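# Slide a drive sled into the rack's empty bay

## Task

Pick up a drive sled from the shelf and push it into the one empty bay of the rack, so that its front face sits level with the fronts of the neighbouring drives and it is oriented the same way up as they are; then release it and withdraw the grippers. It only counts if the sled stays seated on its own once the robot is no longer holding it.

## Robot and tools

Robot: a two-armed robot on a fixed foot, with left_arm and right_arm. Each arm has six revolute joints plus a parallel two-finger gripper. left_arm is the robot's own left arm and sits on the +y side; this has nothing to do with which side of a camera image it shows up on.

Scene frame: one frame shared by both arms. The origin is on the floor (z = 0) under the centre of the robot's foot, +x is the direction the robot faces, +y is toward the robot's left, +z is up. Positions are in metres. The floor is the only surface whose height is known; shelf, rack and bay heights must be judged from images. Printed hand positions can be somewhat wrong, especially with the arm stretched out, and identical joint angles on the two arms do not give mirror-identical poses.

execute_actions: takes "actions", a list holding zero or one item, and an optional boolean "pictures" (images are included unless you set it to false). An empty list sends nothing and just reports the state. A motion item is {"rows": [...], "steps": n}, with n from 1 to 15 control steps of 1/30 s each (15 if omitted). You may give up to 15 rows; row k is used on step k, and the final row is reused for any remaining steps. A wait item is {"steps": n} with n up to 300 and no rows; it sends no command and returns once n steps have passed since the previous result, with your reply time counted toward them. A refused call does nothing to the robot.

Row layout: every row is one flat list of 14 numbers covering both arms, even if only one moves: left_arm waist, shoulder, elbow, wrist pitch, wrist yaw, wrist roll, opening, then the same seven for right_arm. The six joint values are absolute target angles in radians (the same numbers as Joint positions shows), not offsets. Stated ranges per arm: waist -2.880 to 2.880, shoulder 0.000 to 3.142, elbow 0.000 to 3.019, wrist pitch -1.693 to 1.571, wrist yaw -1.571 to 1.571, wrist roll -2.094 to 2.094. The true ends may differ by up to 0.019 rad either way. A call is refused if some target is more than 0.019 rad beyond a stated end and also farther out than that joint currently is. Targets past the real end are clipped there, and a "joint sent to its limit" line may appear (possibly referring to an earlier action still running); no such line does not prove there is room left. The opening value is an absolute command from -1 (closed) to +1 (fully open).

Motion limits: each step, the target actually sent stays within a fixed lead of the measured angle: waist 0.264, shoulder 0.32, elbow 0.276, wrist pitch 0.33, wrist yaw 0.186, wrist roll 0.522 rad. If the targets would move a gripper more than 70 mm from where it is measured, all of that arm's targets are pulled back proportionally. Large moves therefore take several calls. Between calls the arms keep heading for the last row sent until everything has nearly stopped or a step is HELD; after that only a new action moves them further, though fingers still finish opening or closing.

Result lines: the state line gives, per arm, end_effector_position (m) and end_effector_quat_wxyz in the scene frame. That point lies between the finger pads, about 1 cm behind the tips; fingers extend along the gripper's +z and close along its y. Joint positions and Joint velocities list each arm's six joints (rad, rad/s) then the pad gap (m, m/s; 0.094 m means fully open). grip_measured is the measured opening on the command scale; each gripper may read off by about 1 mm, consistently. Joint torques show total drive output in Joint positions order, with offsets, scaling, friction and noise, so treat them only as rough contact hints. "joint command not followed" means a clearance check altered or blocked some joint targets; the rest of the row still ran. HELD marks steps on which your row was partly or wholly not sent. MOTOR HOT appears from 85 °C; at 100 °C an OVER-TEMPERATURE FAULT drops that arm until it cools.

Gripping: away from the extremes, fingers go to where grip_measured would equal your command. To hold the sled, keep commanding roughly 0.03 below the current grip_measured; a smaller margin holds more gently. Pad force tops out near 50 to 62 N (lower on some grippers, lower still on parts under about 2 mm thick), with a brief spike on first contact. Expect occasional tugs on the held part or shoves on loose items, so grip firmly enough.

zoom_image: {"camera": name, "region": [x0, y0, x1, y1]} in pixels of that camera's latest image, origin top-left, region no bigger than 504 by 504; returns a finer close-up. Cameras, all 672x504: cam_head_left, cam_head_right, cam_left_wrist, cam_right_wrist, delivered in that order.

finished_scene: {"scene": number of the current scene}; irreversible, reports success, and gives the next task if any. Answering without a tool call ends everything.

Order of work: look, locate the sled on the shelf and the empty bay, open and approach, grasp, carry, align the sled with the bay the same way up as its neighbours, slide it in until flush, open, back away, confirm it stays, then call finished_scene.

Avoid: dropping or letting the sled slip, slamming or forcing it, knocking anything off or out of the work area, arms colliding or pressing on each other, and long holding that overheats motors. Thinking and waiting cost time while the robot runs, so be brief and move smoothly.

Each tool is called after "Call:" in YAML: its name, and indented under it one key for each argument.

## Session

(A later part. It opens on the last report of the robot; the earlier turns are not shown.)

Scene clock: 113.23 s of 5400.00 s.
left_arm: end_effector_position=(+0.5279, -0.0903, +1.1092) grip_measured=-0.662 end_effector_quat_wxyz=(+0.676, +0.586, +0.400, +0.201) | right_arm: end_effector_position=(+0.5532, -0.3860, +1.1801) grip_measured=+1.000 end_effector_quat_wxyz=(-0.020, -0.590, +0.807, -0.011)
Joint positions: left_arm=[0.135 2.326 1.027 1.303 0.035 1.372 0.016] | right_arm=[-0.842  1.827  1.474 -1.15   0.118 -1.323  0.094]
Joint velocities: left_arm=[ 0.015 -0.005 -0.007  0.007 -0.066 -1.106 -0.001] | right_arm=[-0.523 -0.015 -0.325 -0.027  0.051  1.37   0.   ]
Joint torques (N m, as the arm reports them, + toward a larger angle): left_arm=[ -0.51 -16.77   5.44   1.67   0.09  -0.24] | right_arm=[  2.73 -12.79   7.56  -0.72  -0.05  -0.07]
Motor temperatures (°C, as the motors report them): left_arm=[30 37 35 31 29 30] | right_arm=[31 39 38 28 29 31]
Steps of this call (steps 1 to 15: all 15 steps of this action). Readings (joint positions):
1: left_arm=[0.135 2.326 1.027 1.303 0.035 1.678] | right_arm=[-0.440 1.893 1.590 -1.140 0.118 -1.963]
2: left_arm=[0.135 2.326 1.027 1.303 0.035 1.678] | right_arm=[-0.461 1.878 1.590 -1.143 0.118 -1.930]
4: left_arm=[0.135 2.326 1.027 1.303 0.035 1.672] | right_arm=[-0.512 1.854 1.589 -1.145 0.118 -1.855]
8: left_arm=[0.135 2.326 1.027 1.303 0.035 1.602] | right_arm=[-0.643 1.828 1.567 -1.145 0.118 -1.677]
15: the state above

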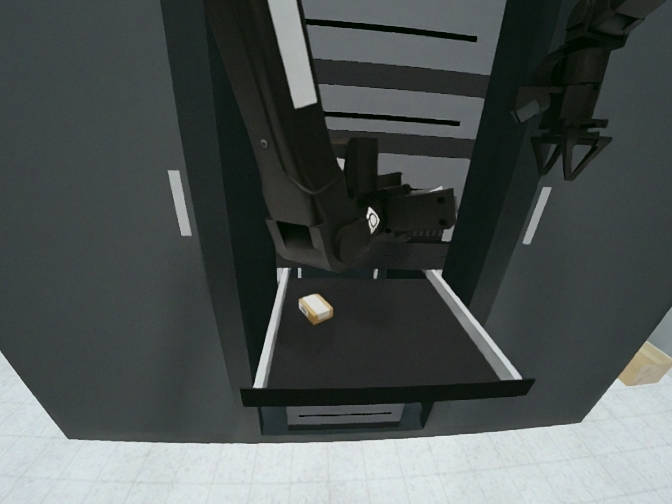

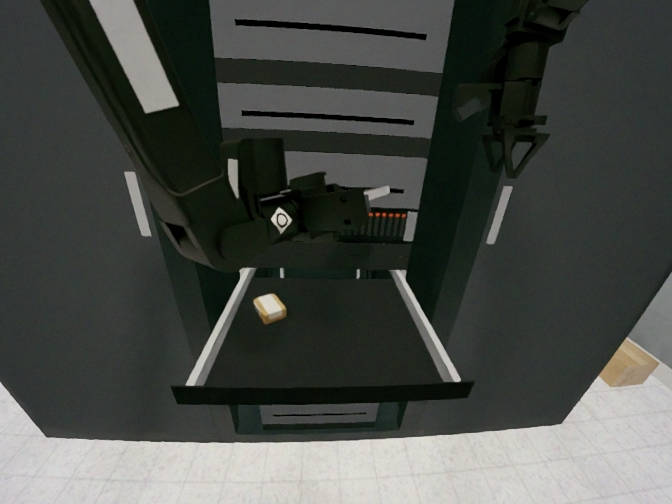

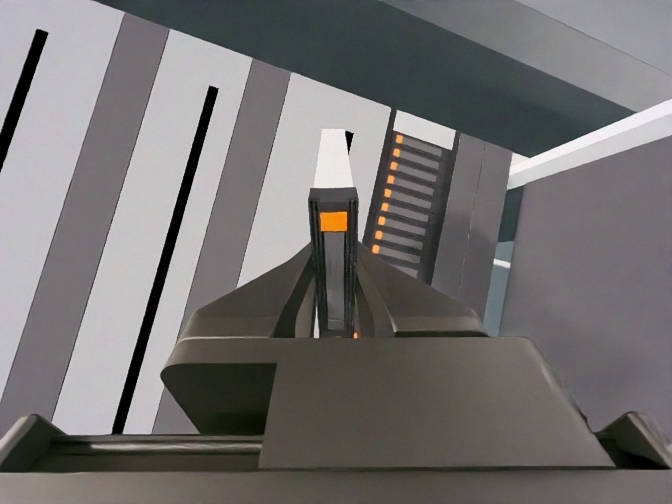

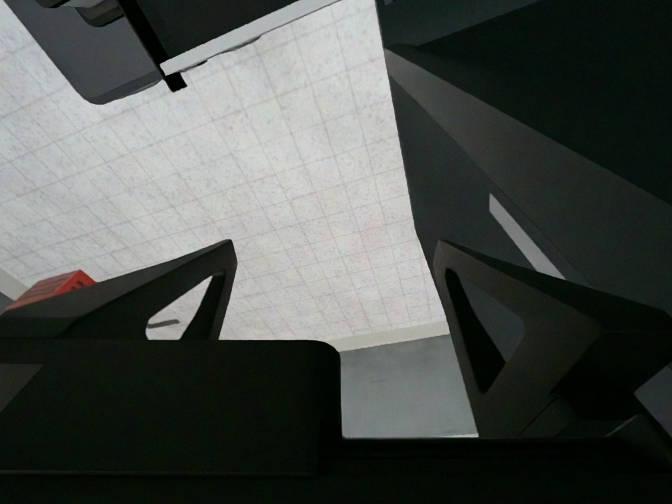

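Call:
execute_actions:
  actions:
    - {"rows": [[0.128,2.336,1.065,1.335,0.010,1.165,-0.70,-0.850,1.840,1.450,-1.164,0.118,-1.10,1.0],[0.125,2.348,1.077,1.339,-0.015,1.13,-0.70,-0.850,1.840,1.450,-1.164,0.118,-1.10,1.0],[0.122,2.360,1.089,1.343,-0.040,1.09,-0.70,-0.850,1.840,1.450,-1.164,0.118,-1.10,1.0],[0.120,2.372,1.101,1.347,-0.064,1.055,-0.70,-0.850,1.840,1.450,-1.164,0.118,-1.10,1.0],[0.117,2.384,1.113,1.351,-0.089,1.02,-0.70,-0.850,1.840,1.450,-1.164,0.118,-1.10,1.0],[0.115,2.395,1.124,1.355,-0.113,0.98,-0.70,-0.850,1.840,1.450,-1.164,0.118,-1.10,1.0],[0.112,2.407,1.136,1.359,-0.138,0.945,-0.70,-0.850,1.840,1.450,-1.164,0.118,-1.10,1.0],[0.110,2.419,1.148,1.363,-0.162,0.91,-0.70,-0.850,1.840,1.450,-1.164,0.118,-1.10,1.0],[0.107,2.431,1.160,1.367,-0.187,0.87,-0.70,-0.850,1.840,1.450,-1.164,0.118,-1.10,1.0],[0.105,2.443,1.172,1.371,-0.211,0.835,-0.70,-0.850,1.840,1.450,-1.164,0.118,-1.10,1.0],[0.102,2.455,1.184,1.375,-0.236,0.80,-0.70,-0.850,1.840,1.450,-1.164,0.118,-1.10,1.0],[0.100,2.467,1.196,1.379,-0.260,0.76,-0.70,-0.850,1.840,1.450,-1.164,0.118,-1.10,1.0],[0.097,2.478,1.208,1.383,-0.285,0.725,-0.70,-0.850,1.840,1.450,-1.164,0.118,-1.10,1.0],[0.095,2.490,1.220,1.387,-0.309,0.69,-0.70,-0.850,1.840,1.450,-1.164,0.118,-1.10,1.0],[0.092,2.502,1.232,1.391,-0.334,0.65,-0.70,-0.850,1.840,1.450,-1.164,0.118,-1.10,1.0]], "steps": 15}
  pictures: false

Call:
execute_actions:
  actions:
    - {"rows": [[0.090,2.514,1.244,1.395,-0.358,0.615,-0.70,-0.850,1.840,1.450,-1.164,0.118,-1.10,1.0],[0.087,2.526,1.256,1.399,-0.383,0.58,-0.70,-0.850,1.840,1.450,-1.164,0.118,-1.10,1.0],[0.085,2.538,1.268,1.403,-0.407,0.54,-0.70,-0.850,1.840,1.450,-1.164,0.118,-1.10,1.0],[0.082,2.550,1.280,1.407,-0.432,0.505,-0.70,-0.850,1.840,1.450,-1.164,0.118,-1.10,1.0],[0.080,2.562,1.292,1.411,-0.456,0.47,-0.70,-0.850,1.840,1.450,-1.164,0.118,-1.10,1.0],[0.077,2.574,1.304,1.415,-0.481,0.43,-0.70,-0.850,1.840,1.450,-1.164,0.118,-1.10,1.0],[0.075,2.586,1.316,1.419,-0.505,0.395,-0.70,-0.850,1.840,1.450,-1.164,0.118,-1.10,1.0],[0.072,2.598,1.328,1.423,-0.530,0.36,-0.70,-0.850,1.840,1.450,-1.164,0.118,-1.10,1.0],[0.070,2.610,1.340,1.427,-0.554,0.32,-0.70,-0.850,1.840,1.450,-1.164,0.118,-1.10,1.0],[0.067,2.622,1.352,1.431,-0.579,0.285,-0.70,-0.850,1.840,1.450,-1.164,0.118,-1.10,1.0],[0.064,2.634,1.364,1.435,-0.603,0.25,-0.70,-0.850,1.840,1.450,-1.164,0.118,-1.10,1.0],[0.062,2.646,1.376,1.439,-0.628,0.21,-0.70,-0.850,1.840,1.450,-1.164,0.118,-1.10,1.0],[0.059,2.658,1.388,1.443,-0.652,0.175,-0.70,-0.850,1.840,1.450,-1.164,0.118,-1.10,1.0],[0.057,2.669,1.399,1.447,-0.677,0.14,-0.70,-0.850,1.840,1.450,-1.164,0.118,-1.10,1.0],[0.054,2.680,1.410,1.450,-0.700,0.105,-0.70,-0.850,1.840,1.450,-1.164,0.118,-1.10,1.0]], "steps": 15}
  pictures: false

Call:
execute_actions:
  actions:
    - {"steps": 20}

Scene clock: 118.13 s of 5400.00 s.
left_arm: end_effector_position=(+0.5667, -0.0736, +1.0576) grip_measured=-0.663 end_effector_quat_wxyz=(+0.690, +0.362, +0.614, +0.120) | right_arm: end_effector_position=(+0.5416, -0.3966, +1.1703) grip_measured=+1.000 end_effector_quat_wxyz=(-0.032, -0.492, +0.870, -0.006)
Joint positions: left_arm=[ 0.112  2.484  1.176  1.338 -0.309  0.816  0.016] | right_arm=[-0.864  1.83   1.451 -1.154  0.119 -1.111  0.094]
Joint velocities: left_arm=[-0.103  0.366  0.32   0.085 -0.696 -0.96  -0.   ] | right_arm=[ 0.005 -0.024  0.002 -0.002 -0.037 -0.022  0.   ]
Joint torques (N m, as the arm reports them, + toward a larger angle): left_arm=[ -1.52 -18.54   6.22   3.64   0.2   -0.22] | right_arm=[  1.82 -12.96   7.65  -0.66  -0.06  -0.01]
Motor temperatures (°C, as the motors report them): left_arm=[30 38 35 31 29 30] | right_arm=[31 38 38 28 29 31]
Steps of this call (steps 1 to 30: the robot went on to your last target; steps 31 to 90: nothing new was sent; then 1.40 s passed at rest; steps 91 to 105: all 15 steps of this action). Readings (joint positions):
91: left_arm=[0.135 2.326 1.027 1.303 0.027 1.209] | right_arm=[-0.864 1.830 1.451 -1.154 0.119 -1.111]
92: left_arm=[0.134 2.328 1.029 1.303 0.008 1.198] | right_arm=[-0.864 1.830 1.451 -1.154 0.119 -1.111]
94: left_arm=[0.133 2.341 1.044 1.304 -0.039 1.161] | right_arm=[-0.864 1.830 1.451 -1.154 0.119 -1.111]
98: left_arm=[0.130 2.392 1.096 1.314 -0.137 1.052] | right_arm=[-0.864 1.830 1.451 -1.154 0.119 -1.111]
105: the state above

Scene clock: 118.63 s of 5400.00 s.
left_arm: end_effector_position=(+0.5814, -0.0571, +1.0076) grip_measured=-0.663 end_effector_quat_wxyz=(+0.707, +0.054, +0.704, +0.035) | right_arm: end_effector_position=(+0.5416, -0.3966, +1.1703) grip_measured=+1.000 end_effector_quat_wxyz=(-0.032, -0.492, +0.870, -0.006)
Joint positions: left_arm=[ 0.072  2.659  1.359  1.402 -0.676  0.272  0.016] | right_arm=[-0.864  1.83   1.451 -1.154  0.119 -1.11   0.094]
Joint velocities: left_arm=[-0.073  0.347  0.32   0.115 -0.608 -0.974 -0.001] | right_arm=[-0.005 -0.015 -0.017  0.007 -0.007  0.022  0.   ]
Joint torques (N m, as the arm reports them, + toward a larger angle): left_arm=[ -2.26 -18.47   5.72   3.49   0.19  -0.17] | right_arm=[  1.81 -12.97   7.66  -0.66  -0.06  -0.02]
Motor temperatures (°C, as the motors report them): left_arm=[30 38 35 31 29 30] | right_arm=[31 38 38 28 29 31]
Steps of this call (steps 1 to 15: all 15 steps of this action). Readings (joint positions):
1: left_arm=[0.108 2.497 1.187 1.342 -0.333 0.780] | right_arm=[-0.864 1.830 1.451 -1.154 0.119 -1.111]
2: left_arm=[0.105 2.509 1.200 1.346 -0.358 0.745] | right_arm=[-0.864 1.830 1.451 -1.154 0.119 -1.111]
4: left_arm=[0.099 2.532 1.224 1.354 -0.407 0.673] | right_arm=[-0.864 1.830 1.451 -1.154 0.119 -1.111]
8: left_arm=[0.088 2.578 1.274 1.372 -0.504 0.527] | right_arm=[-0.864 1.830 1.451 -1.154 0.119 -1.110]
15: the state above

Scene clock: 119.30 s of 5400.00 s.
left_arm: end_effector_position=(+0.5761, -0.0580, +0.9921) grip_measured=-0.664 end_effector_quat_wxyz=(+0.705, -0.002, +0.709, -0.013) | right_arm: end_effector_position=(+0.5416, -0.3966, +1.1703) grip_measured=+1.000 end_effector_quat_wxyz=(-0.032, -0.492, +0.870, -0.006)
Joint positions: left_arm=[ 0.065  2.693  1.378  1.409 -0.697  0.12   0.016] | right_arm=[-0.864  1.83   1.451 -1.154  0.119 -1.11   0.094]
Joint velocities: left_arm=[-0.005 -0.015 -0.007  0.002  0.037 -0.022  0.   ] | right_arm=[-0.005 -0.015 -0.027 -0.017  0.037  0.022  0.   ]
Joint torques (N m, as the arm reports them, + toward a larger angle): left_arm=[ -2.2  -20.32   5.65   3.42   0.07  -0.17] | right_arm=[  1.82 -12.97   7.65  -0.67  -0.06  -0.01]
Motor temperatures (°C, as the motors report them): left_arm=[30 38 35 31 29 30] | right_arm=[31 38 38 28 29 31]
Steps of this call (steps 1 to 20: the robot went on to your last target). Readings (joint positions):
1: left_arm=[0.070 2.670 1.369 1.405 -0.690 0.241] | right_arm=[-0.864 1.830 1.451 -1.154 0.119 -1.110]
2: left_arm=[0.069 2.678 1.375 1.405 -0.694 0.216] | right_arm=[-0.864 1.830 1.451 -1.154 0.119 -1.110]
4: left_arm=[0.066 2.688 1.377 1.405 -0.697 0.181] | right_arm=[-0.864 1.830 1.451 -1.154 0.119 -1.110]
8: left_arm=[0.065 2.693 1.377 1.406 -0.697 0.144] | right_arm=[-0.864 1.830 1.451 -1.154 0.119 -1.110]
20: the state above

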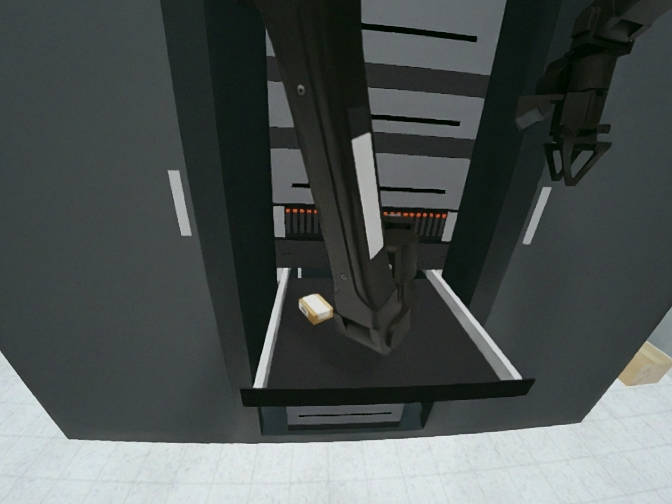

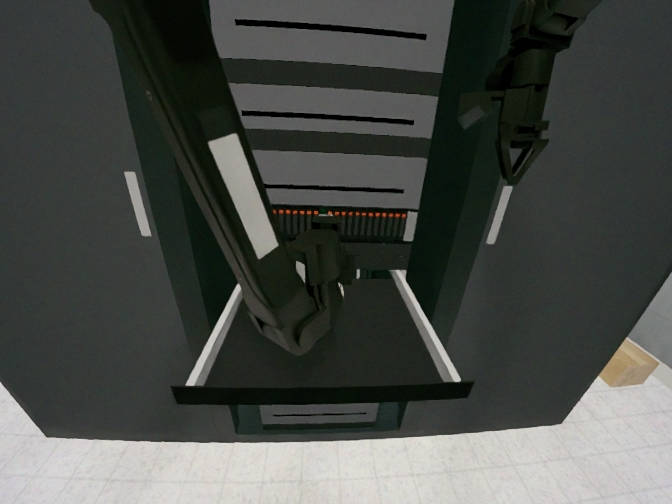

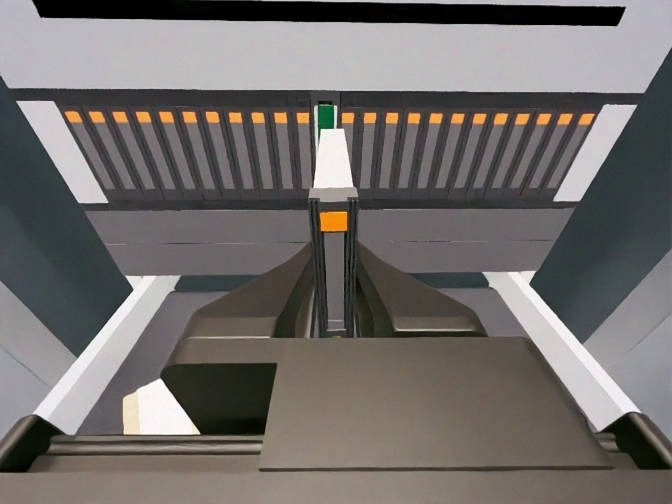

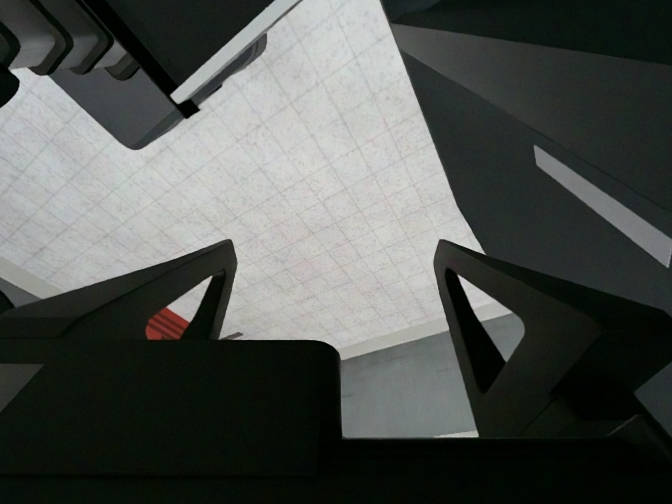

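Call:
zoom_image:
  camera: "cam_left_wrist"
  region: [230, 80, 430, 240]

Region (230, 80, 430, 240) of cam_left_wrist's 672x504 image, scaled by 2.520, with more detail than that image has; it fills the top 403 rows of this view, and the rest is white.

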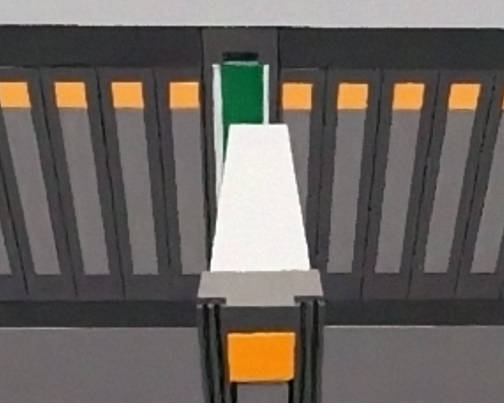

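Call:
execute_actions:
  actions:
    - {"rows": [[0.053,2.676,1.410,1.450,-0.705,0.135,-0.70,-0.850,1.840,1.450,-1.164,0.118,-1.10,1.0],[0.052,2.673,1.410,1.450,-0.711,0.142,-0.70,-0.850,1.840,1.450,-1.164,0.118,-1.10,1.0],[0.051,2.671,1.410,1.450,-0.717,0.148,-0.70,-0.850,1.840,1.450,-1.164,0.118,-1.10,1.0],[0.050,2.669,1.410,1.450,-0.723,0.152,-0.70,-0.850,1.840,1.450,-1.164,0.118,-1.10,1.0],[0.049,2.667,1.410,1.450,-0.729,0.155,-0.70,-0.850,1.840,1.450,-1.164,0.118,-1.10,1.0],[0.048,2.666,1.410,1.450,-0.734,0.155,-0.70,-0.850,1.840,1.450,-1.164,0.118,-1.10,1.0],[0.048,2.666,1.410,1.450,-0.738,0.155,-0.70,-0.850,1.840,1.450,-1.164,0.118,-1.10,1.0]], "steps": 15}
  pictures: false

Call:
execute_actions:
  actions:
    - {"steps": 10}

Scene clock: 128.63 s of 5400.00 s.
left_arm: end_effector_position=(+0.5745, -0.0541, +0.9915) grip_measured=-0.664 end_effector_quat_wxyz=(+0.703, -0.007, +0.711, +0.006) | right_arm: end_effector_position=(+0.5416, -0.3966, +1.1703) grip_measured=+1.000 end_effector_quat_wxyz=(-0.032, -0.492, +0.870, -0.006)
Joint positions: left_arm=[ 0.06   2.693  1.378  1.409 -0.735  0.14   0.016] | right_arm=[-0.864  1.83   1.451 -1.154  0.119 -1.11   0.094]
Joint velocities: left_arm=[-0.015  0.005  0.002  0.007  0.007  0.007  0.   ] | right_arm=[-0.005 -0.005  0.007 -0.012 -0.007 -0.037  0.   ]
Joint torques (N m, as the arm reports them, + toward a larger angle): left_arm=[ -1.95 -21.17   5.77   3.47   0.1    0.06] | right_arm=[  1.89 -13.04   7.65  -0.66  -0.06  -0.02]
Motor temperatures (°C, as the motors report them): left_arm=[30 38 35 31 29 30] | right_arm=[31 38 37 28 29 31]
Steps of this call (steps 1 to 15: the robot went on to your last target; steps 16 to 90: nothing new was sent; then 5.83 s passed at rest; steps 91 to 105: all 15 steps of this action). Readings (joint positions):
91: left_arm=[0.065 2.693 1.378 1.409 -0.699 0.119] | right_arm=[-0.864 1.830 1.451 -1.154 0.119 -1.110]
92: left_arm=[0.064 2.693 1.378 1.409 -0.703 0.120] | right_arm=[-0.864 1.830 1.451 -1.154 0.119 -1.110]
94: left_arm=[0.064 2.693 1.378 1.409 -0.715 0.126] | right_arm=[-0.864 1.830 1.451 -1.154 0.119 -1.110]
98: left_arm=[0.063 2.693 1.378 1.409 -0.734 0.135] | right_arm=[-0.864 1.830 1.451 -1.154 0.119 -1.110]
105: the state above

Scene clock: 128.97 s of 5400.00 s.
left_arm: end_effector_position=(+0.5744, -0.0543, +0.9916) grip_measured=-0.664 end_effector_quat_wxyz=(+0.703, -0.006, +0.711, +0.006) | right_arm: end_effector_position=(+0.5416, -0.3966, +1.1703) grip_measured=+1.000 end_effector_quat_wxyz=(-0.032, -0.492, +0.870, -0.006)
Joint positions: left_arm=[ 0.06   2.693  1.378  1.409 -0.735  0.141  0.016] | right_arm=[-0.864  1.83   1.451 -1.154  0.119 -1.11   0.094]
Joint velocities: left_arm=[-0.005  0.005  0.002 -0.002 -0.007  0.066  0.   ] | right_arm=[-0.015 -0.005 -0.012 -0.007 -0.007 -0.022  0.   ]
Joint torques (N m, as the arm reports them, + toward a larger angle): left_arm=[ -2.16 -21.29   5.59   3.42   0.08   0.08] | right_arm=[  1.85 -12.99   7.65  -0.66  -0.06  -0.01]
Motor temperatures (°C, as the motors report them): left_arm=[30 38 35 31 29 30] | right_arm=[31 38 37 28 29 31]
Steps of this call (steps 1 to 10: the robot went on to your last target). Readings (joint positions):
1: left_arm=[0.060 2.693 1.378 1.409 -0.735 0.141] | right_arm=[-0.864 1.830 1.451 -1.154 0.119 -1.110]
2: left_arm=[0.060 2.693 1.378 1.409 -0.735 0.141] | right_arm=[-0.864 1.830 1.451 -1.154 0.119 -1.110]
4: left_arm=[0.060 2.693 1.378 1.409 -0.735 0.141] | right_arm=[-0.864 1.830 1.451 -1.154 0.119 -1.110]
8: left_arm=[0.060 2.693 1.378 1.409 -0.735 0.141] | right_arm=[-0.864 1.830 1.451 -1.154 0.119 -1.110]
10: the state above

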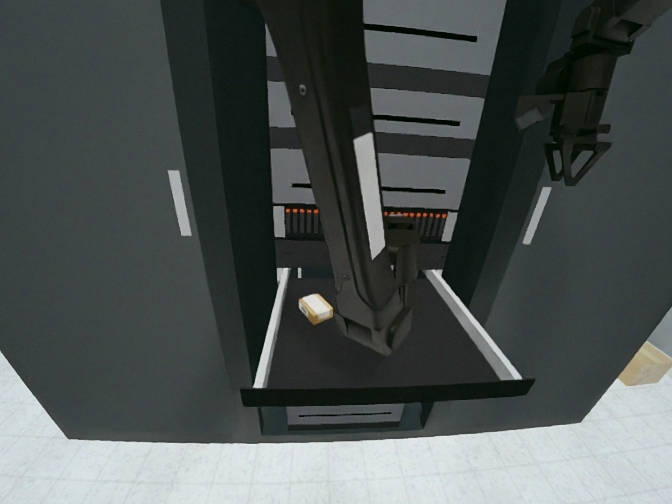

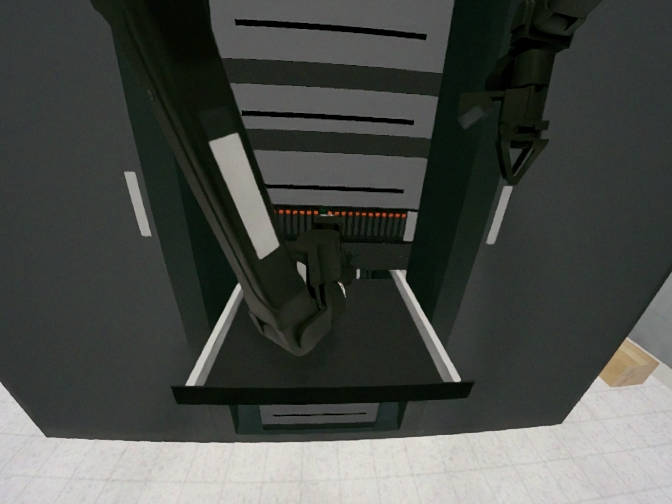

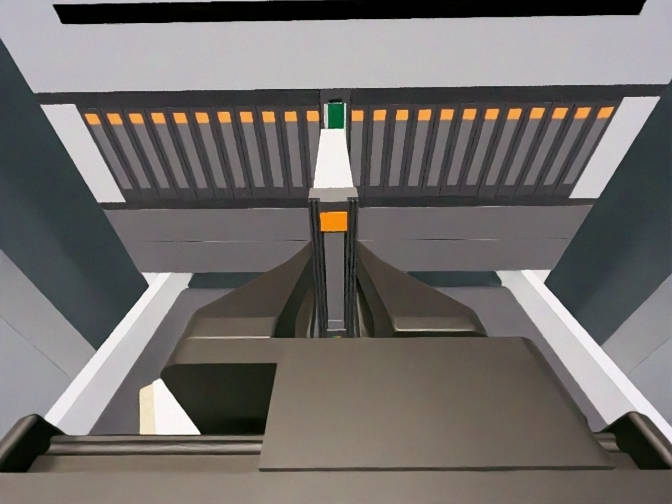

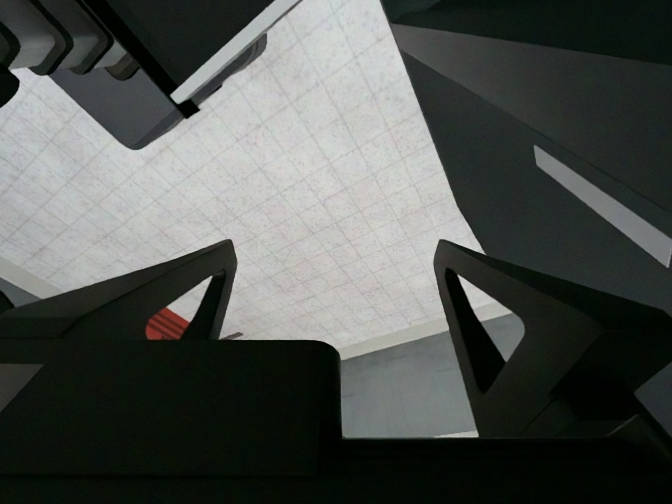

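Call:
execute_actions:
  actions:
    - {"rows": [[0.048,2.663,1.410,1.454,-0.738,0.130,-0.70,-0.850,1.840,1.450,-1.164,0.118,-1.10,1.0],[0.048,2.660,1.410,1.458,-0.738,0.122,-0.70,-0.850,1.840,1.450,-1.164,0.118,-1.10,1.0],[0.048,2.658,1.410,1.462,-0.738,0.116,-0.70,-0.850,1.840,1.450,-1.164,0.118,-1.10,1.0],[0.048,2.656,1.410,1.466,-0.738,0.112,-0.70,-0.850,1.840,1.450,-1.164,0.118,-1.10,1.0],[0.048,2.655,1.410,1.466,-0.738,0.110,-0.70,-0.850,1.840,1.450,-1.164,0.118,-1.10,1.0]], "steps": 15}
  pictures: false

Call:
execute_actions:
  actions:
    - {"steps": 8}
  pictures: false

Scene clock: 131.70 s of 5400.00 s.
left_arm: end_effector_position=(+0.5745, -0.0538, +0.9950) grip_measured=-0.664 end_effector_quat_wxyz=(+0.708, -0.017, +0.706, -0.003) | right_arm: end_effector_position=(+0.5416, -0.3966, +1.1703) grip_measured=+1.000 end_effector_quat_wxyz=(-0.032, -0.492, +0.870, -0.006)
Joint positions: left_arm=[ 0.06   2.693  1.378  1.425 -0.735  0.125  0.016] | right_arm=[-0.864  1.83   1.451 -1.154  0.119 -1.11   0.094]
Joint velocities: left_arm=[-0.005 -0.024 -0.007  0.012 -0.022 -0.081  0.001] | right_arm=[-0.005 -0.005 -0.007 -0.012  0.051  0.007  0.   ]
Joint torques (N m, as the arm reports them, + toward a larger angle): left_arm=[ -1.93 -22.34   5.65   3.41   0.06  -0.16] | right_arm=[  1.88 -12.93   7.67  -0.67  -0.06  -0.02]
Motor temperatures (°C, as the motors report them): left_arm=[30 39 35 31 29 30] | right_arm=[31 38 37 28 29 31]
Steps of this call (steps 1 to 15: the robot went on to your last target; steps 16 to 67: nothing new was sent; steps 68 to 82: all 15 steps of this action). Readings (joint positions):
68: left_arm=[0.060 2.693 1.378 1.410 -0.735 0.142] | right_arm=[-0.864 1.830 1.451 -1.154 0.119 -1.110]
69: left_arm=[0.060 2.693 1.378 1.411 -0.735 0.141] | right_arm=[-0.864 1.830 1.451 -1.154 0.119 -1.110]
71: left_arm=[0.060 2.693 1.378 1.417 -0.735 0.136] | right_arm=[-0.864 1.830 1.451 -1.154 0.119 -1.110]
75: left_arm=[0.060 2.693 1.378 1.425 -0.735 0.129] | right_arm=[-0.864 1.830 1.451 -1.154 0.119 -1.110]
82: the state above

Scene clock: 131.97 s of 5400.00 s.
left_arm: end_effector_position=(+0.5745, -0.0538, +0.9950) grip_measured=-0.664 end_effector_quat_wxyz=(+0.708, -0.017, +0.706, -0.003) | right_arm: end_effector_position=(+0.5416, -0.3966, +1.1703) grip_measured=+1.000 end_effector_quat_wxyz=(-0.032, -0.492, +0.870, -0.006)
Joint positions: left_arm=[ 0.06   2.693  1.378  1.425 -0.735  0.124  0.016] | right_arm=[-0.864  1.83   1.451 -1.154  0.119 -1.11   0.094]
Joint velocities: left_arm=[ 0.015 -0.005  0.002  0.002  0.081 -0.081  0.001] | right_arm=[-0.024  0.005  0.007 -0.017 -0.022 -0.022  0.   ]
Joint torques (N m, as the arm reports them, + toward a larger angle): left_arm=[ -1.89 -21.89   5.64   3.51   0.09  -0.21] | right_arm=[  1.85 -12.97   7.65  -0.66  -0.06  -0.01]
Motor temperatures (°C, as the motors report them): left_arm=[30 39 35 31 29 30] | right_arm=[31 38 37 28 29 31]
Steps of this call (steps 1 to 8: the robot went on to your last target). Readings (joint positions):
1: left_arm=[0.060 2.693 1.378 1.425 -0.735 0.125] | right_arm=[-0.864 1.830 1.451 -1.154 0.119 -1.110]
2: left_arm=[0.060 2.693 1.378 1.425 -0.735 0.124] | right_arm=[-0.864 1.830 1.451 -1.154 0.119 -1.110]
4: left_arm=[0.060 2.693 1.378 1.425 -0.735 0.124] | right_arm=[-0.864 1.830 1.451 -1.154 0.119 -1.110]
8: the state above

Call:
execute_actions:
  actions:
    - {"rows": [[0.066,2.652,1.413,1.420,-0.733,0.140,-0.70,-0.850,1.840,1.450,-1.164,0.118,-1.10,1.0],[0.070,2.650,1.416,1.412,-0.731,0.145,-0.70,-0.850,1.840,1.450,-1.164,0.118,-1.10,1.0],[0.072,2.648,1.419,1.407,-0.729,0.148,-0.70,-0.850,1.840,1.450,-1.164,0.118,-1.10,1.0],[0.074,2.646,1.422,1.402,-0.727,0.150,-0.70,-0.850,1.840,1.450,-1.164,0.118,-1.10,1.0],[0.076,2.645,1.425,1.398,-0.725,0.150,-0.70,-0.850,1.840,1.450,-1.164,0.118,-1.10,1.0],[0.078,2.645,1.428,1.394,-0.723,0.150,-0.70,-0.850,1.840,1.450,-1.164,0.118,-1.10,1.0],[0.080,2.645,1.431,1.390,-0.721,0.150,-0.70,-0.850,1.840,1.450,-1.164,0.118,-1.10,1.0],[0.082,2.645,1.434,1.386,-0.719,0.150,-0.70,-0.850,1.840,1.450,-1.164,0.118,-1.10,1.0],[0.084,2.645,1.437,1.382,-0.717,0.150,-0.70,-0.850,1.840,1.450,-1.164,0.118,-1.10,1.0],[0.086,2.645,1.440,1.378,-0.715,0.150,-0.70,-0.850,1.840,1.450,-1.164,0.118,-1.10,1.0],[0.088,2.645,1.443,1.374,-0.713,0.150,-0.70,-0.850,1.840,1.450,-1.164,0.118,-1.10,1.0],[0.090,2.645,1.446,1.369,-0.712,0.150,-0.70,-0.850,1.840,1.450,-1.164,0.118,-1.10,1.0],[0.091,2.645,1.449,1.365,-0.711,0.150,-0.70,-0.850,1.840,1.450,-1.164,0.118,-1.10,1.0]], "steps": 15}
  pictures: false

Call:
execute_actions:
  actions:
    - {"steps": 12}

Scene clock: 138.83 s of 5400.00 s.
left_arm: end_effector_position=(+0.5969, -0.0525, +1.0039) grip_measured=-0.664 end_effector_quat_wxyz=(+0.709, -0.015, +0.705, +0.002) | right_arm: end_effector_position=(+0.5416, -0.3966, +1.1703) grip_measured=+1.000 end_effector_quat_wxyz=(-0.032, -0.492, +0.870, -0.006)
Joint positions: left_arm=[ 0.084  2.681  1.416  1.382 -0.716  0.136  0.016] | right_arm=[-0.864  1.83   1.451 -1.154  0.119 -1.11   0.094]
Joint velocities: left_arm=[ 0.063 -0.034  0.056 -0.051 -0.037  0.095 -0.001] | right_arm=[-0.015 -0.005 -0.012  0.002 -0.051  0.022  0.   ]
Joint torques (N m, as the arm reports them, + toward a larger angle): left_arm=[ -0.76 -22.02   5.96   1.53   0.47   0.06] | right_arm=[  1.86 -13.02   7.66  -0.68  -0.06  -0.01]
Motor temperatures (°C, as the motors report them): left_arm=[30 39 35 31 29 30] | right_arm=[31 38 37 28 29 31]
Steps of this call (steps 1 to 15: the robot went on to your last target; steps 16 to 90: nothing new was sent; then 3.37 s passed at rest; steps 91 to 105: all 15 steps of this action). Readings (joint positions):
91: left_arm=[0.060 2.693 1.378 1.425 -0.735 0.124] | right_arm=[-0.864 1.830 1.451 -1.154 0.119 -1.110]
92: left_arm=[0.060 2.692 1.378 1.425 -0.735 0.125] | right_arm=[-0.864 1.830 1.451 -1.154 0.119 -1.110]
94: left_arm=[0.061 2.692 1.380 1.422 -0.733 0.129] | right_arm=[-0.864 1.830 1.451 -1.154 0.119 -1.110]
98: left_arm=[0.067 2.688 1.393 1.407 -0.725 0.133] | right_arm=[-0.864 1.830 1.451 -1.154 0.119 -1.110]
105: the state above

Scene clock: 139.23 s of 5400.00 s.
left_arm: end_effector_position=(+0.5993, -0.0502, +1.0042) grip_measured=-0.664 end_effector_quat_wxyz=(+0.709, -0.016, +0.705, +0.004) | right_arm: end_effector_position=(+0.5416, -0.3966, +1.1703) grip_measured=+1.000 end_effector_quat_wxyz=(-0.032, -0.492, +0.870, -0.006)
Joint positions: left_arm=[ 0.089  2.68   1.417  1.379 -0.715  0.136  0.016] | right_arm=[-0.864  1.83   1.451 -1.154  0.119 -1.11   0.094]
Joint velocities: left_arm=[-0.015  0.015  0.002 -0.007 -0.022 -0.066 -0.001] | right_arm=[ 0.015 -0.015 -0.002 -0.022 -0.037 -0.051  0.   ]
Joint torques (N m, as the arm reports them, + toward a larger angle): left_arm=[ -0.75 -22.23   6.18   1.31   0.44   0.06] | right_arm=[  1.83 -13.04   7.65  -0.67  -0.06  -0.02]
Motor temperatures (°C, as the motors report them): left_arm=[30 39 35 31 29 30] | right_arm=[31 38 37 28 29 31]
Steps of this call (steps 1 to 12: the robot went on to your last target). Readings (joint positions):
1: left_arm=[0.086 2.681 1.417 1.381 -0.716 0.136] | right_arm=[-0.864 1.830 1.451 -1.154 0.119 -1.110]
2: left_arm=[0.088 2.681 1.417 1.380 -0.716 0.136] | right_arm=[-0.864 1.830 1.451 -1.154 0.119 -1.110]
4: left_arm=[0.089 2.680 1.417 1.379 -0.716 0.136] | right_arm=[-0.864 1.830 1.451 -1.154 0.119 -1.110]
8: left_arm=[0.089 2.680 1.417 1.379 -0.715 0.136] | right_arm=[-0.864 1.830 1.451 -1.154 0.119 -1.110]
12: the state above

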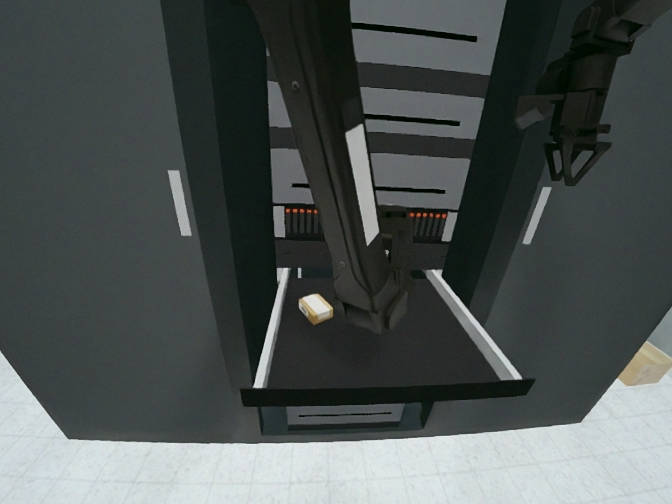

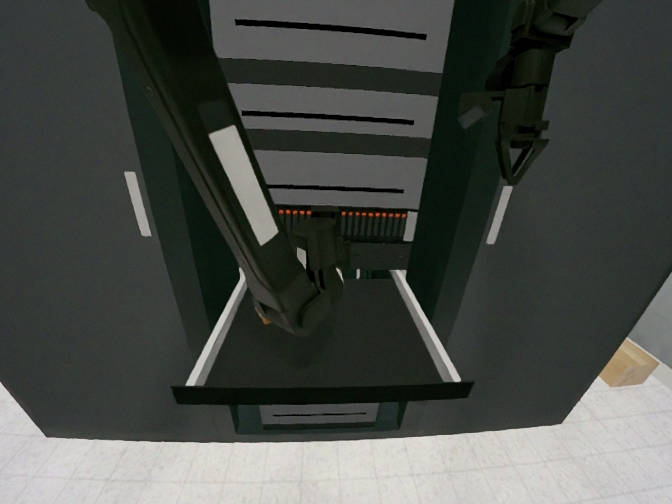

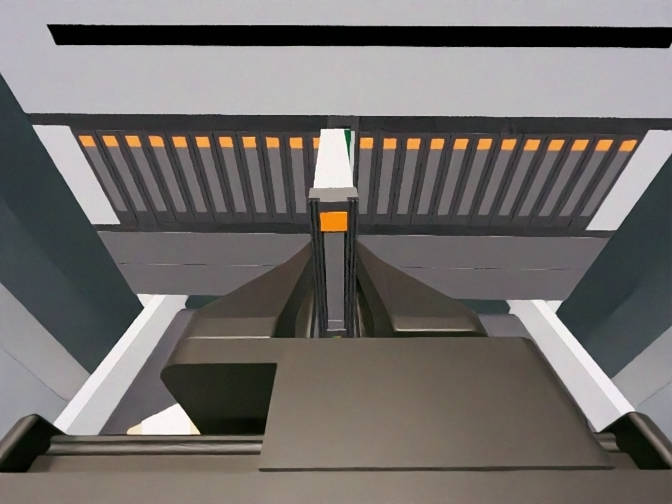

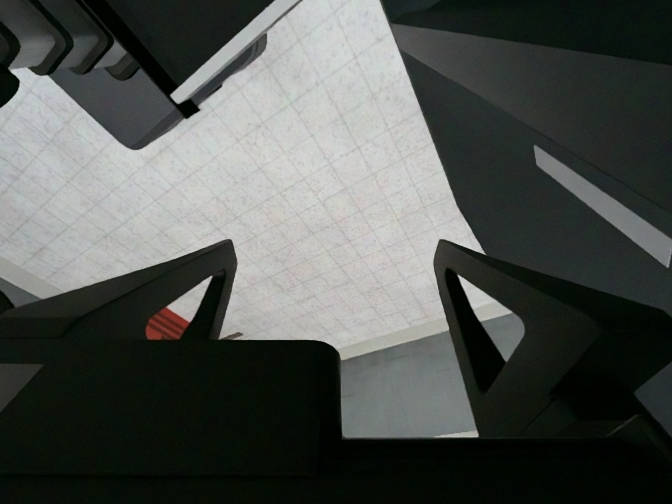

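Call:
execute_actions:
  actions:
    - {"rows": [[0.080,2.660,1.449,1.365,-0.710,0.152,-0.70,-0.850,1.840,1.450,-1.164,0.118,-1.10,1.0],[0.077,2.670,1.449,1.365,-0.709,0.154,-0.70,-0.850,1.840,1.450,-1.164,0.118,-1.10,1.0],[0.075,2.675,1.449,1.365,-0.708,0.155,-0.70,-0.850,1.840,1.450,-1.164,0.118,-1.10,1.0],[0.073,2.677,1.449,1.365,-0.708,0.155,-0.70,-0.850,1.840,1.450,-1.164,0.118,-1.10,1.0],[0.071,2.679,1.449,1.365,-0.708,0.155,-0.70,-0.850,1.840,1.450,-1.164,0.118,-1.10,1.0],[0.070,2.681,1.449,1.365,-0.708,0.155,-0.70,-0.850,1.840,1.450,-1.164,0.118,-1.10,1.0],[0.069,2.682,1.449,1.365,-0.708,0.155,-0.70,-0.850,1.840,1.450,-1.164,0.118,-1.10,1.0]], "steps": 15}
  pictures: false

Call:
execute_actions:
  actions:
    - {"steps": 8}
  pictures: false

Scene clock: 143.47 s of 5400.00 s.
left_arm: end_effector_position=(+0.5956, -0.0561, +1.0039) grip_measured=-0.664 end_effector_quat_wxyz=(+0.709, -0.010, +0.705, +0.002) | right_arm: end_effector_position=(+0.5416, -0.3966, +1.1703) grip_measured=+1.000 end_effector_quat_wxyz=(-0.032, -0.492, +0.870, -0.006)
Joint positions: left_arm=[ 0.08   2.682  1.417  1.379 -0.713  0.141  0.016] | right_arm=[-0.864  1.83   1.451 -1.154  0.119 -1.11   0.094]
Joint velocities: left_arm=[-0.015 -0.005  0.007 -0.027 -0.007 -0.022  0.   ] | right_arm=[-0.005 -0.005  0.002 -0.017 -0.007 -0.022  0.   ]
Joint torques (N m, as the arm reports them, + toward a larger angle): left_arm=[ -1.79 -18.95   6.09   1.34   0.43   0.08] | right_arm=[  1.81 -13.     7.64  -0.67  -0.06  -0.02]
Motor temperatures (°C, as the motors report them): left_arm=[30 40 35 31 29 30] | right_arm=[31 38 36 28 29 31]
Steps of this call (steps 1 to 15: the robot went on to your last target; steps 16 to 90: nothing new was sent; then 0.73 s passed at rest; steps 91 to 105: all 15 steps of this action). Readings (joint positions):
91: left_arm=[0.089 2.680 1.417 1.379 -0.715 0.137] | right_arm=[-0.864 1.830 1.451 -1.154 0.119 -1.110]
92: left_arm=[0.089 2.680 1.417 1.379 -0.715 0.138] | right_arm=[-0.864 1.830 1.451 -1.154 0.119 -1.110]
94: left_arm=[0.089 2.680 1.417 1.379 -0.713 0.139] | right_arm=[-0.864 1.830 1.451 -1.154 0.119 -1.110]
98: left_arm=[0.086 2.681 1.417 1.379 -0.713 0.141] | right_arm=[-0.864 1.830 1.451 -1.154 0.119 -1.110]
105: the state above

Scene clock: 143.73 s of 5400.00 s.
left_arm: end_effector_position=(+0.5956, -0.0561, +1.0039) grip_measured=-0.664 end_effector_quat_wxyz=(+0.709, -0.010, +0.705, +0.002) | right_arm: end_effector_position=(+0.5416, -0.3966, +1.1703) grip_measured=+1.000 end_effector_quat_wxyz=(-0.032, -0.492, +0.870, -0.006)
Joint positions: left_arm=[ 0.08   2.682  1.417  1.379 -0.713  0.142  0.016] | right_arm=[-0.864  1.83   1.451 -1.154  0.119 -1.11   0.094]
Joint velocities: left_arm=[ 0.005 -0.005  0.002  0.022 -0.022 -0.022  0.   ] | right_arm=[ 0.005 -0.015 -0.012  0.007 -0.022 -0.022  0.   ]
Joint torques (N m, as the arm reports them, + toward a larger angle): left_arm=[ -1.85 -19.5    6.01   1.24   0.42   0.06] | right_arm=[  1.8  -13.04   7.64  -0.66  -0.06  -0.01]
Motor temperatures (°C, as the motors report them): left_arm=[30 40 35 31 29 30] | right_arm=[31 38 36 28 29 31]
Steps of this call (steps 1 to 8: the robot went on to your last target). Readings (joint positions):
1: left_arm=[0.080 2.682 1.417 1.379 -0.713 0.141] | right_arm=[-0.864 1.830 1.451 -1.154 0.119 -1.110]
2: left_arm=[0.080 2.682 1.417 1.379 -0.713 0.141] | right_arm=[-0.864 1.830 1.451 -1.154 0.119 -1.110]
4: left_arm=[0.080 2.682 1.417 1.379 -0.713 0.141] | right_arm=[-0.864 1.830 1.451 -1.154 0.119 -1.110]
8: the state above

Shoulder tracks the command exactly when increasing; step it to 2.691.

Call:
execute_actions:
  actions:
    - {"rows": [[0.069,2.684,1.449,1.365,-0.708,0.155,-0.70,-0.850,1.840,1.450,-1.164,0.118,-1.10,1.0],[0.069,2.686,1.449,1.365,-0.708,0.155,-0.70,-0.850,1.840,1.450,-1.164,0.118,-1.10,1.0],[0.069,2.688,1.449,1.365,-0.708,0.155,-0.70,-0.850,1.840,1.450,-1.164,0.118,-1.10,1.0],[0.069,2.690,1.449,1.365,-0.708,0.155,-0.70,-0.850,1.840,1.450,-1.164,0.118,-1.10,1.0],[0.069,2.691,1.449,1.365,-0.708,0.155,-0.70,-0.850,1.840,1.450,-1.164,0.118,-1.10,1.0]], "steps": 15}
  pictures: false

Call:
execute_actions:
  actions:
    - {"steps": 6}

Scene clock: 144.93 s of 5400.00 s.
left_arm: end_effector_position=(+0.5927, -0.0549, +0.9956) grip_measured=-0.664 end_effector_quat_wxyz=(+0.706, -0.007, +0.708, +0.004) | right_arm: end_effector_position=(+0.5416, -0.3966, +1.1703) grip_measured=+1.000 end_effector_quat_wxyz=(-0.032, -0.492, +0.870, -0.006)
Joint positions: left_arm=[ 0.08   2.694  1.417  1.379 -0.713  0.142  0.016] | right_arm=[-0.864  1.83   1.451 -1.154  0.119 -1.11   0.094]
Joint velocities: left_arm=[-0.024  0.005 -0.002 -0.012 -0.007 -0.081 -0.   ] | right_arm=[-0.015 -0.005  0.012 -0.012 -0.037 -0.007  0.   ]
Joint torques (N m, as the arm reports them, + toward a larger angle): left_arm=[ -1.76 -19.1    5.89   1.36   0.43   0.05] | right_arm=[  1.86 -12.93   7.66  -0.66  -0.06  -0.01]
Motor temperatures (°C, as the motors report them): left_arm=[30 40 36 31 29 30] | right_arm=[31 38 36 28 29 31]
Steps of this call (steps 1 to 15: the robot went on to your last target; steps 16 to 21: nothing new was sent; steps 22 to 36: all 15 steps of this action). Readings (joint positions):
22: left_arm=[0.080 2.682 1.417 1.379 -0.713 0.142] | right_arm=[-0.864 1.830 1.451 -1.154 0.119 -1.110]
23: left_arm=[0.080 2.682 1.417 1.379 -0.713 0.142] | right_arm=[-0.864 1.830 1.451 -1.154 0.119 -1.110]
25: left_arm=[0.080 2.684 1.417 1.379 -0.713 0.142] | right_arm=[-0.864 1.830 1.451 -1.154 0.119 -1.110]
29: left_arm=[0.080 2.689 1.417 1.379 -0.713 0.142] | right_arm=[-0.864 1.830 1.451 -1.154 0.119 -1.110]
36: the state above

Scene clock: 145.13 s of 5400.00 s.
left_arm: end_effector_position=(+0.5927, -0.0549, +0.9956) grip_measured=-0.664 end_effector_quat_wxyz=(+0.706, -0.007, +0.708, +0.004) | right_arm: end_effector_position=(+0.5416, -0.3966, +1.1703) grip_measured=+1.000 end_effector_quat_wxyz=(-0.032, -0.492, +0.870, -0.006)
Joint positions: left_arm=[ 0.08   2.694  1.417  1.379 -0.713  0.142  0.016] | right_arm=[-0.864  1.83   1.451 -1.154  0.119 -1.11   0.094]
Joint velocities: left_arm=[ 0.005  0.005 -0.007 -0.007  0.037 -0.022  0.   ] | right_arm=[-0.005 -0.005 -0.002 -0.002  0.007 -0.066  0.   ]
Joint torques (N m, as the arm reports them, + toward a larger angle): left_arm=[ -1.43 -19.49   5.82   1.31   0.41   0.07] | right_arm=[  1.85 -12.99   7.64  -0.67  -0.07  -0.02]
Motor temperatures (°C, as the motors report them): left_arm=[30 40 36 31 29 30] | right_arm=[31 38 36 28 29 31]
Steps of this call (steps 1 to 6: the robot went on to your last target). Readings (joint positions):
1: left_arm=[0.080 2.694 1.417 1.379 -0.713 0.142] | right_arm=[-0.864 1.830 1.451 -1.154 0.119 -1.110]
2: left_arm=[0.080 2.694 1.417 1.379 -0.713 0.142] | right_arm=[-0.864 1.830 1.451 -1.154 0.119 -1.110]
4: left_arm=[0.080 2.694 1.417 1.379 -0.713 0.142] | right_arm=[-0.864 1.830 1.451 -1.154 0.119 -1.110]
6: the state above

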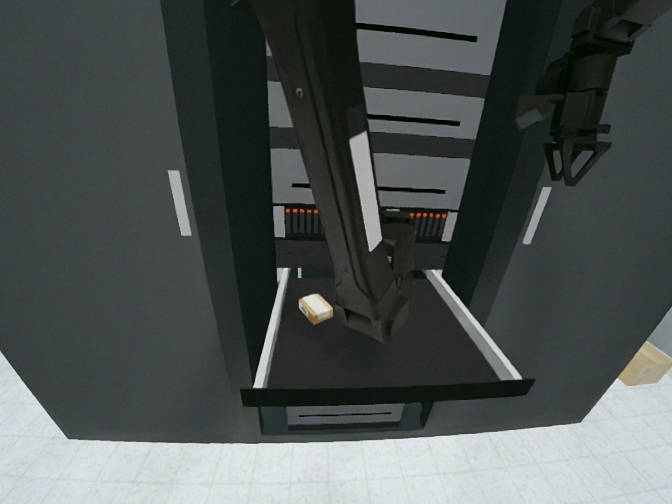

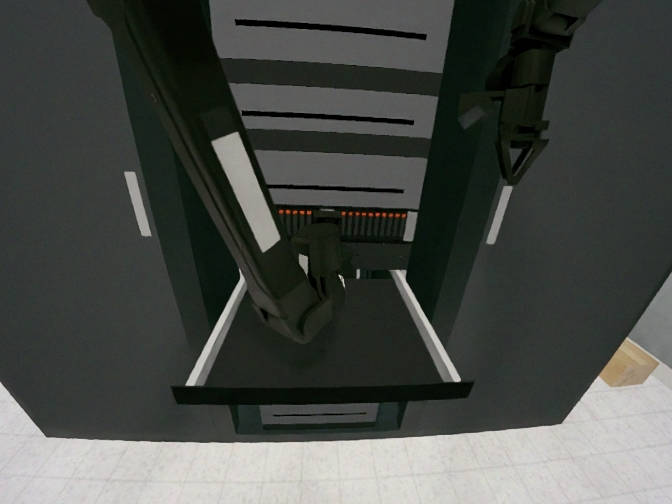

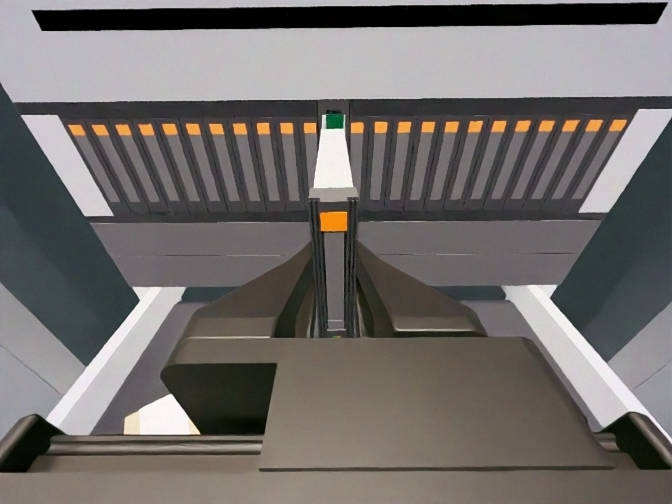

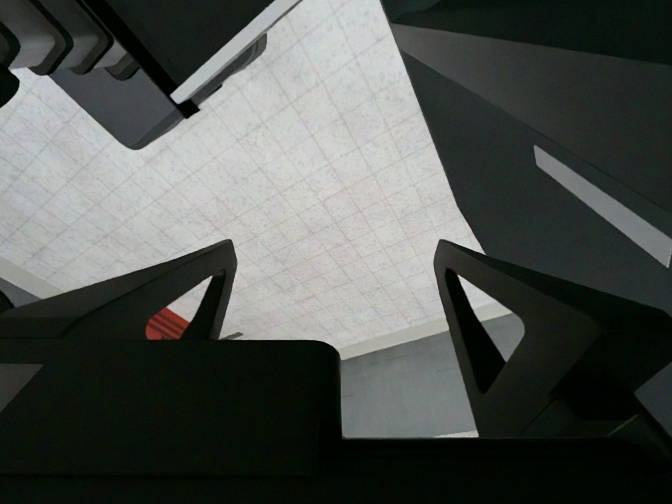

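Call:
zoom_image:
  camera: "cam_left_wrist"
  region: [254, 90, 414, 230]

Region (254, 90, 414, 230) of cam_left_wrist's 672x504 image, scaled by 3.150, with more detail than that image has; it fills the top 441 rows of this view, and the rest is white.

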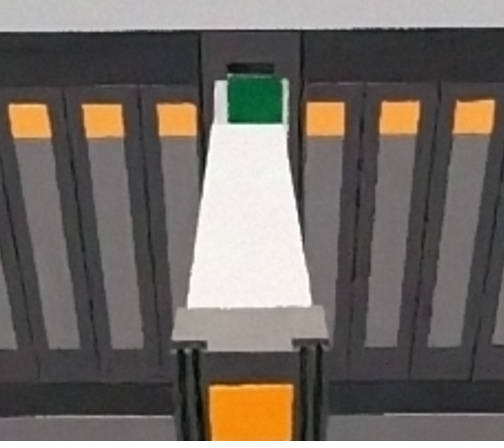

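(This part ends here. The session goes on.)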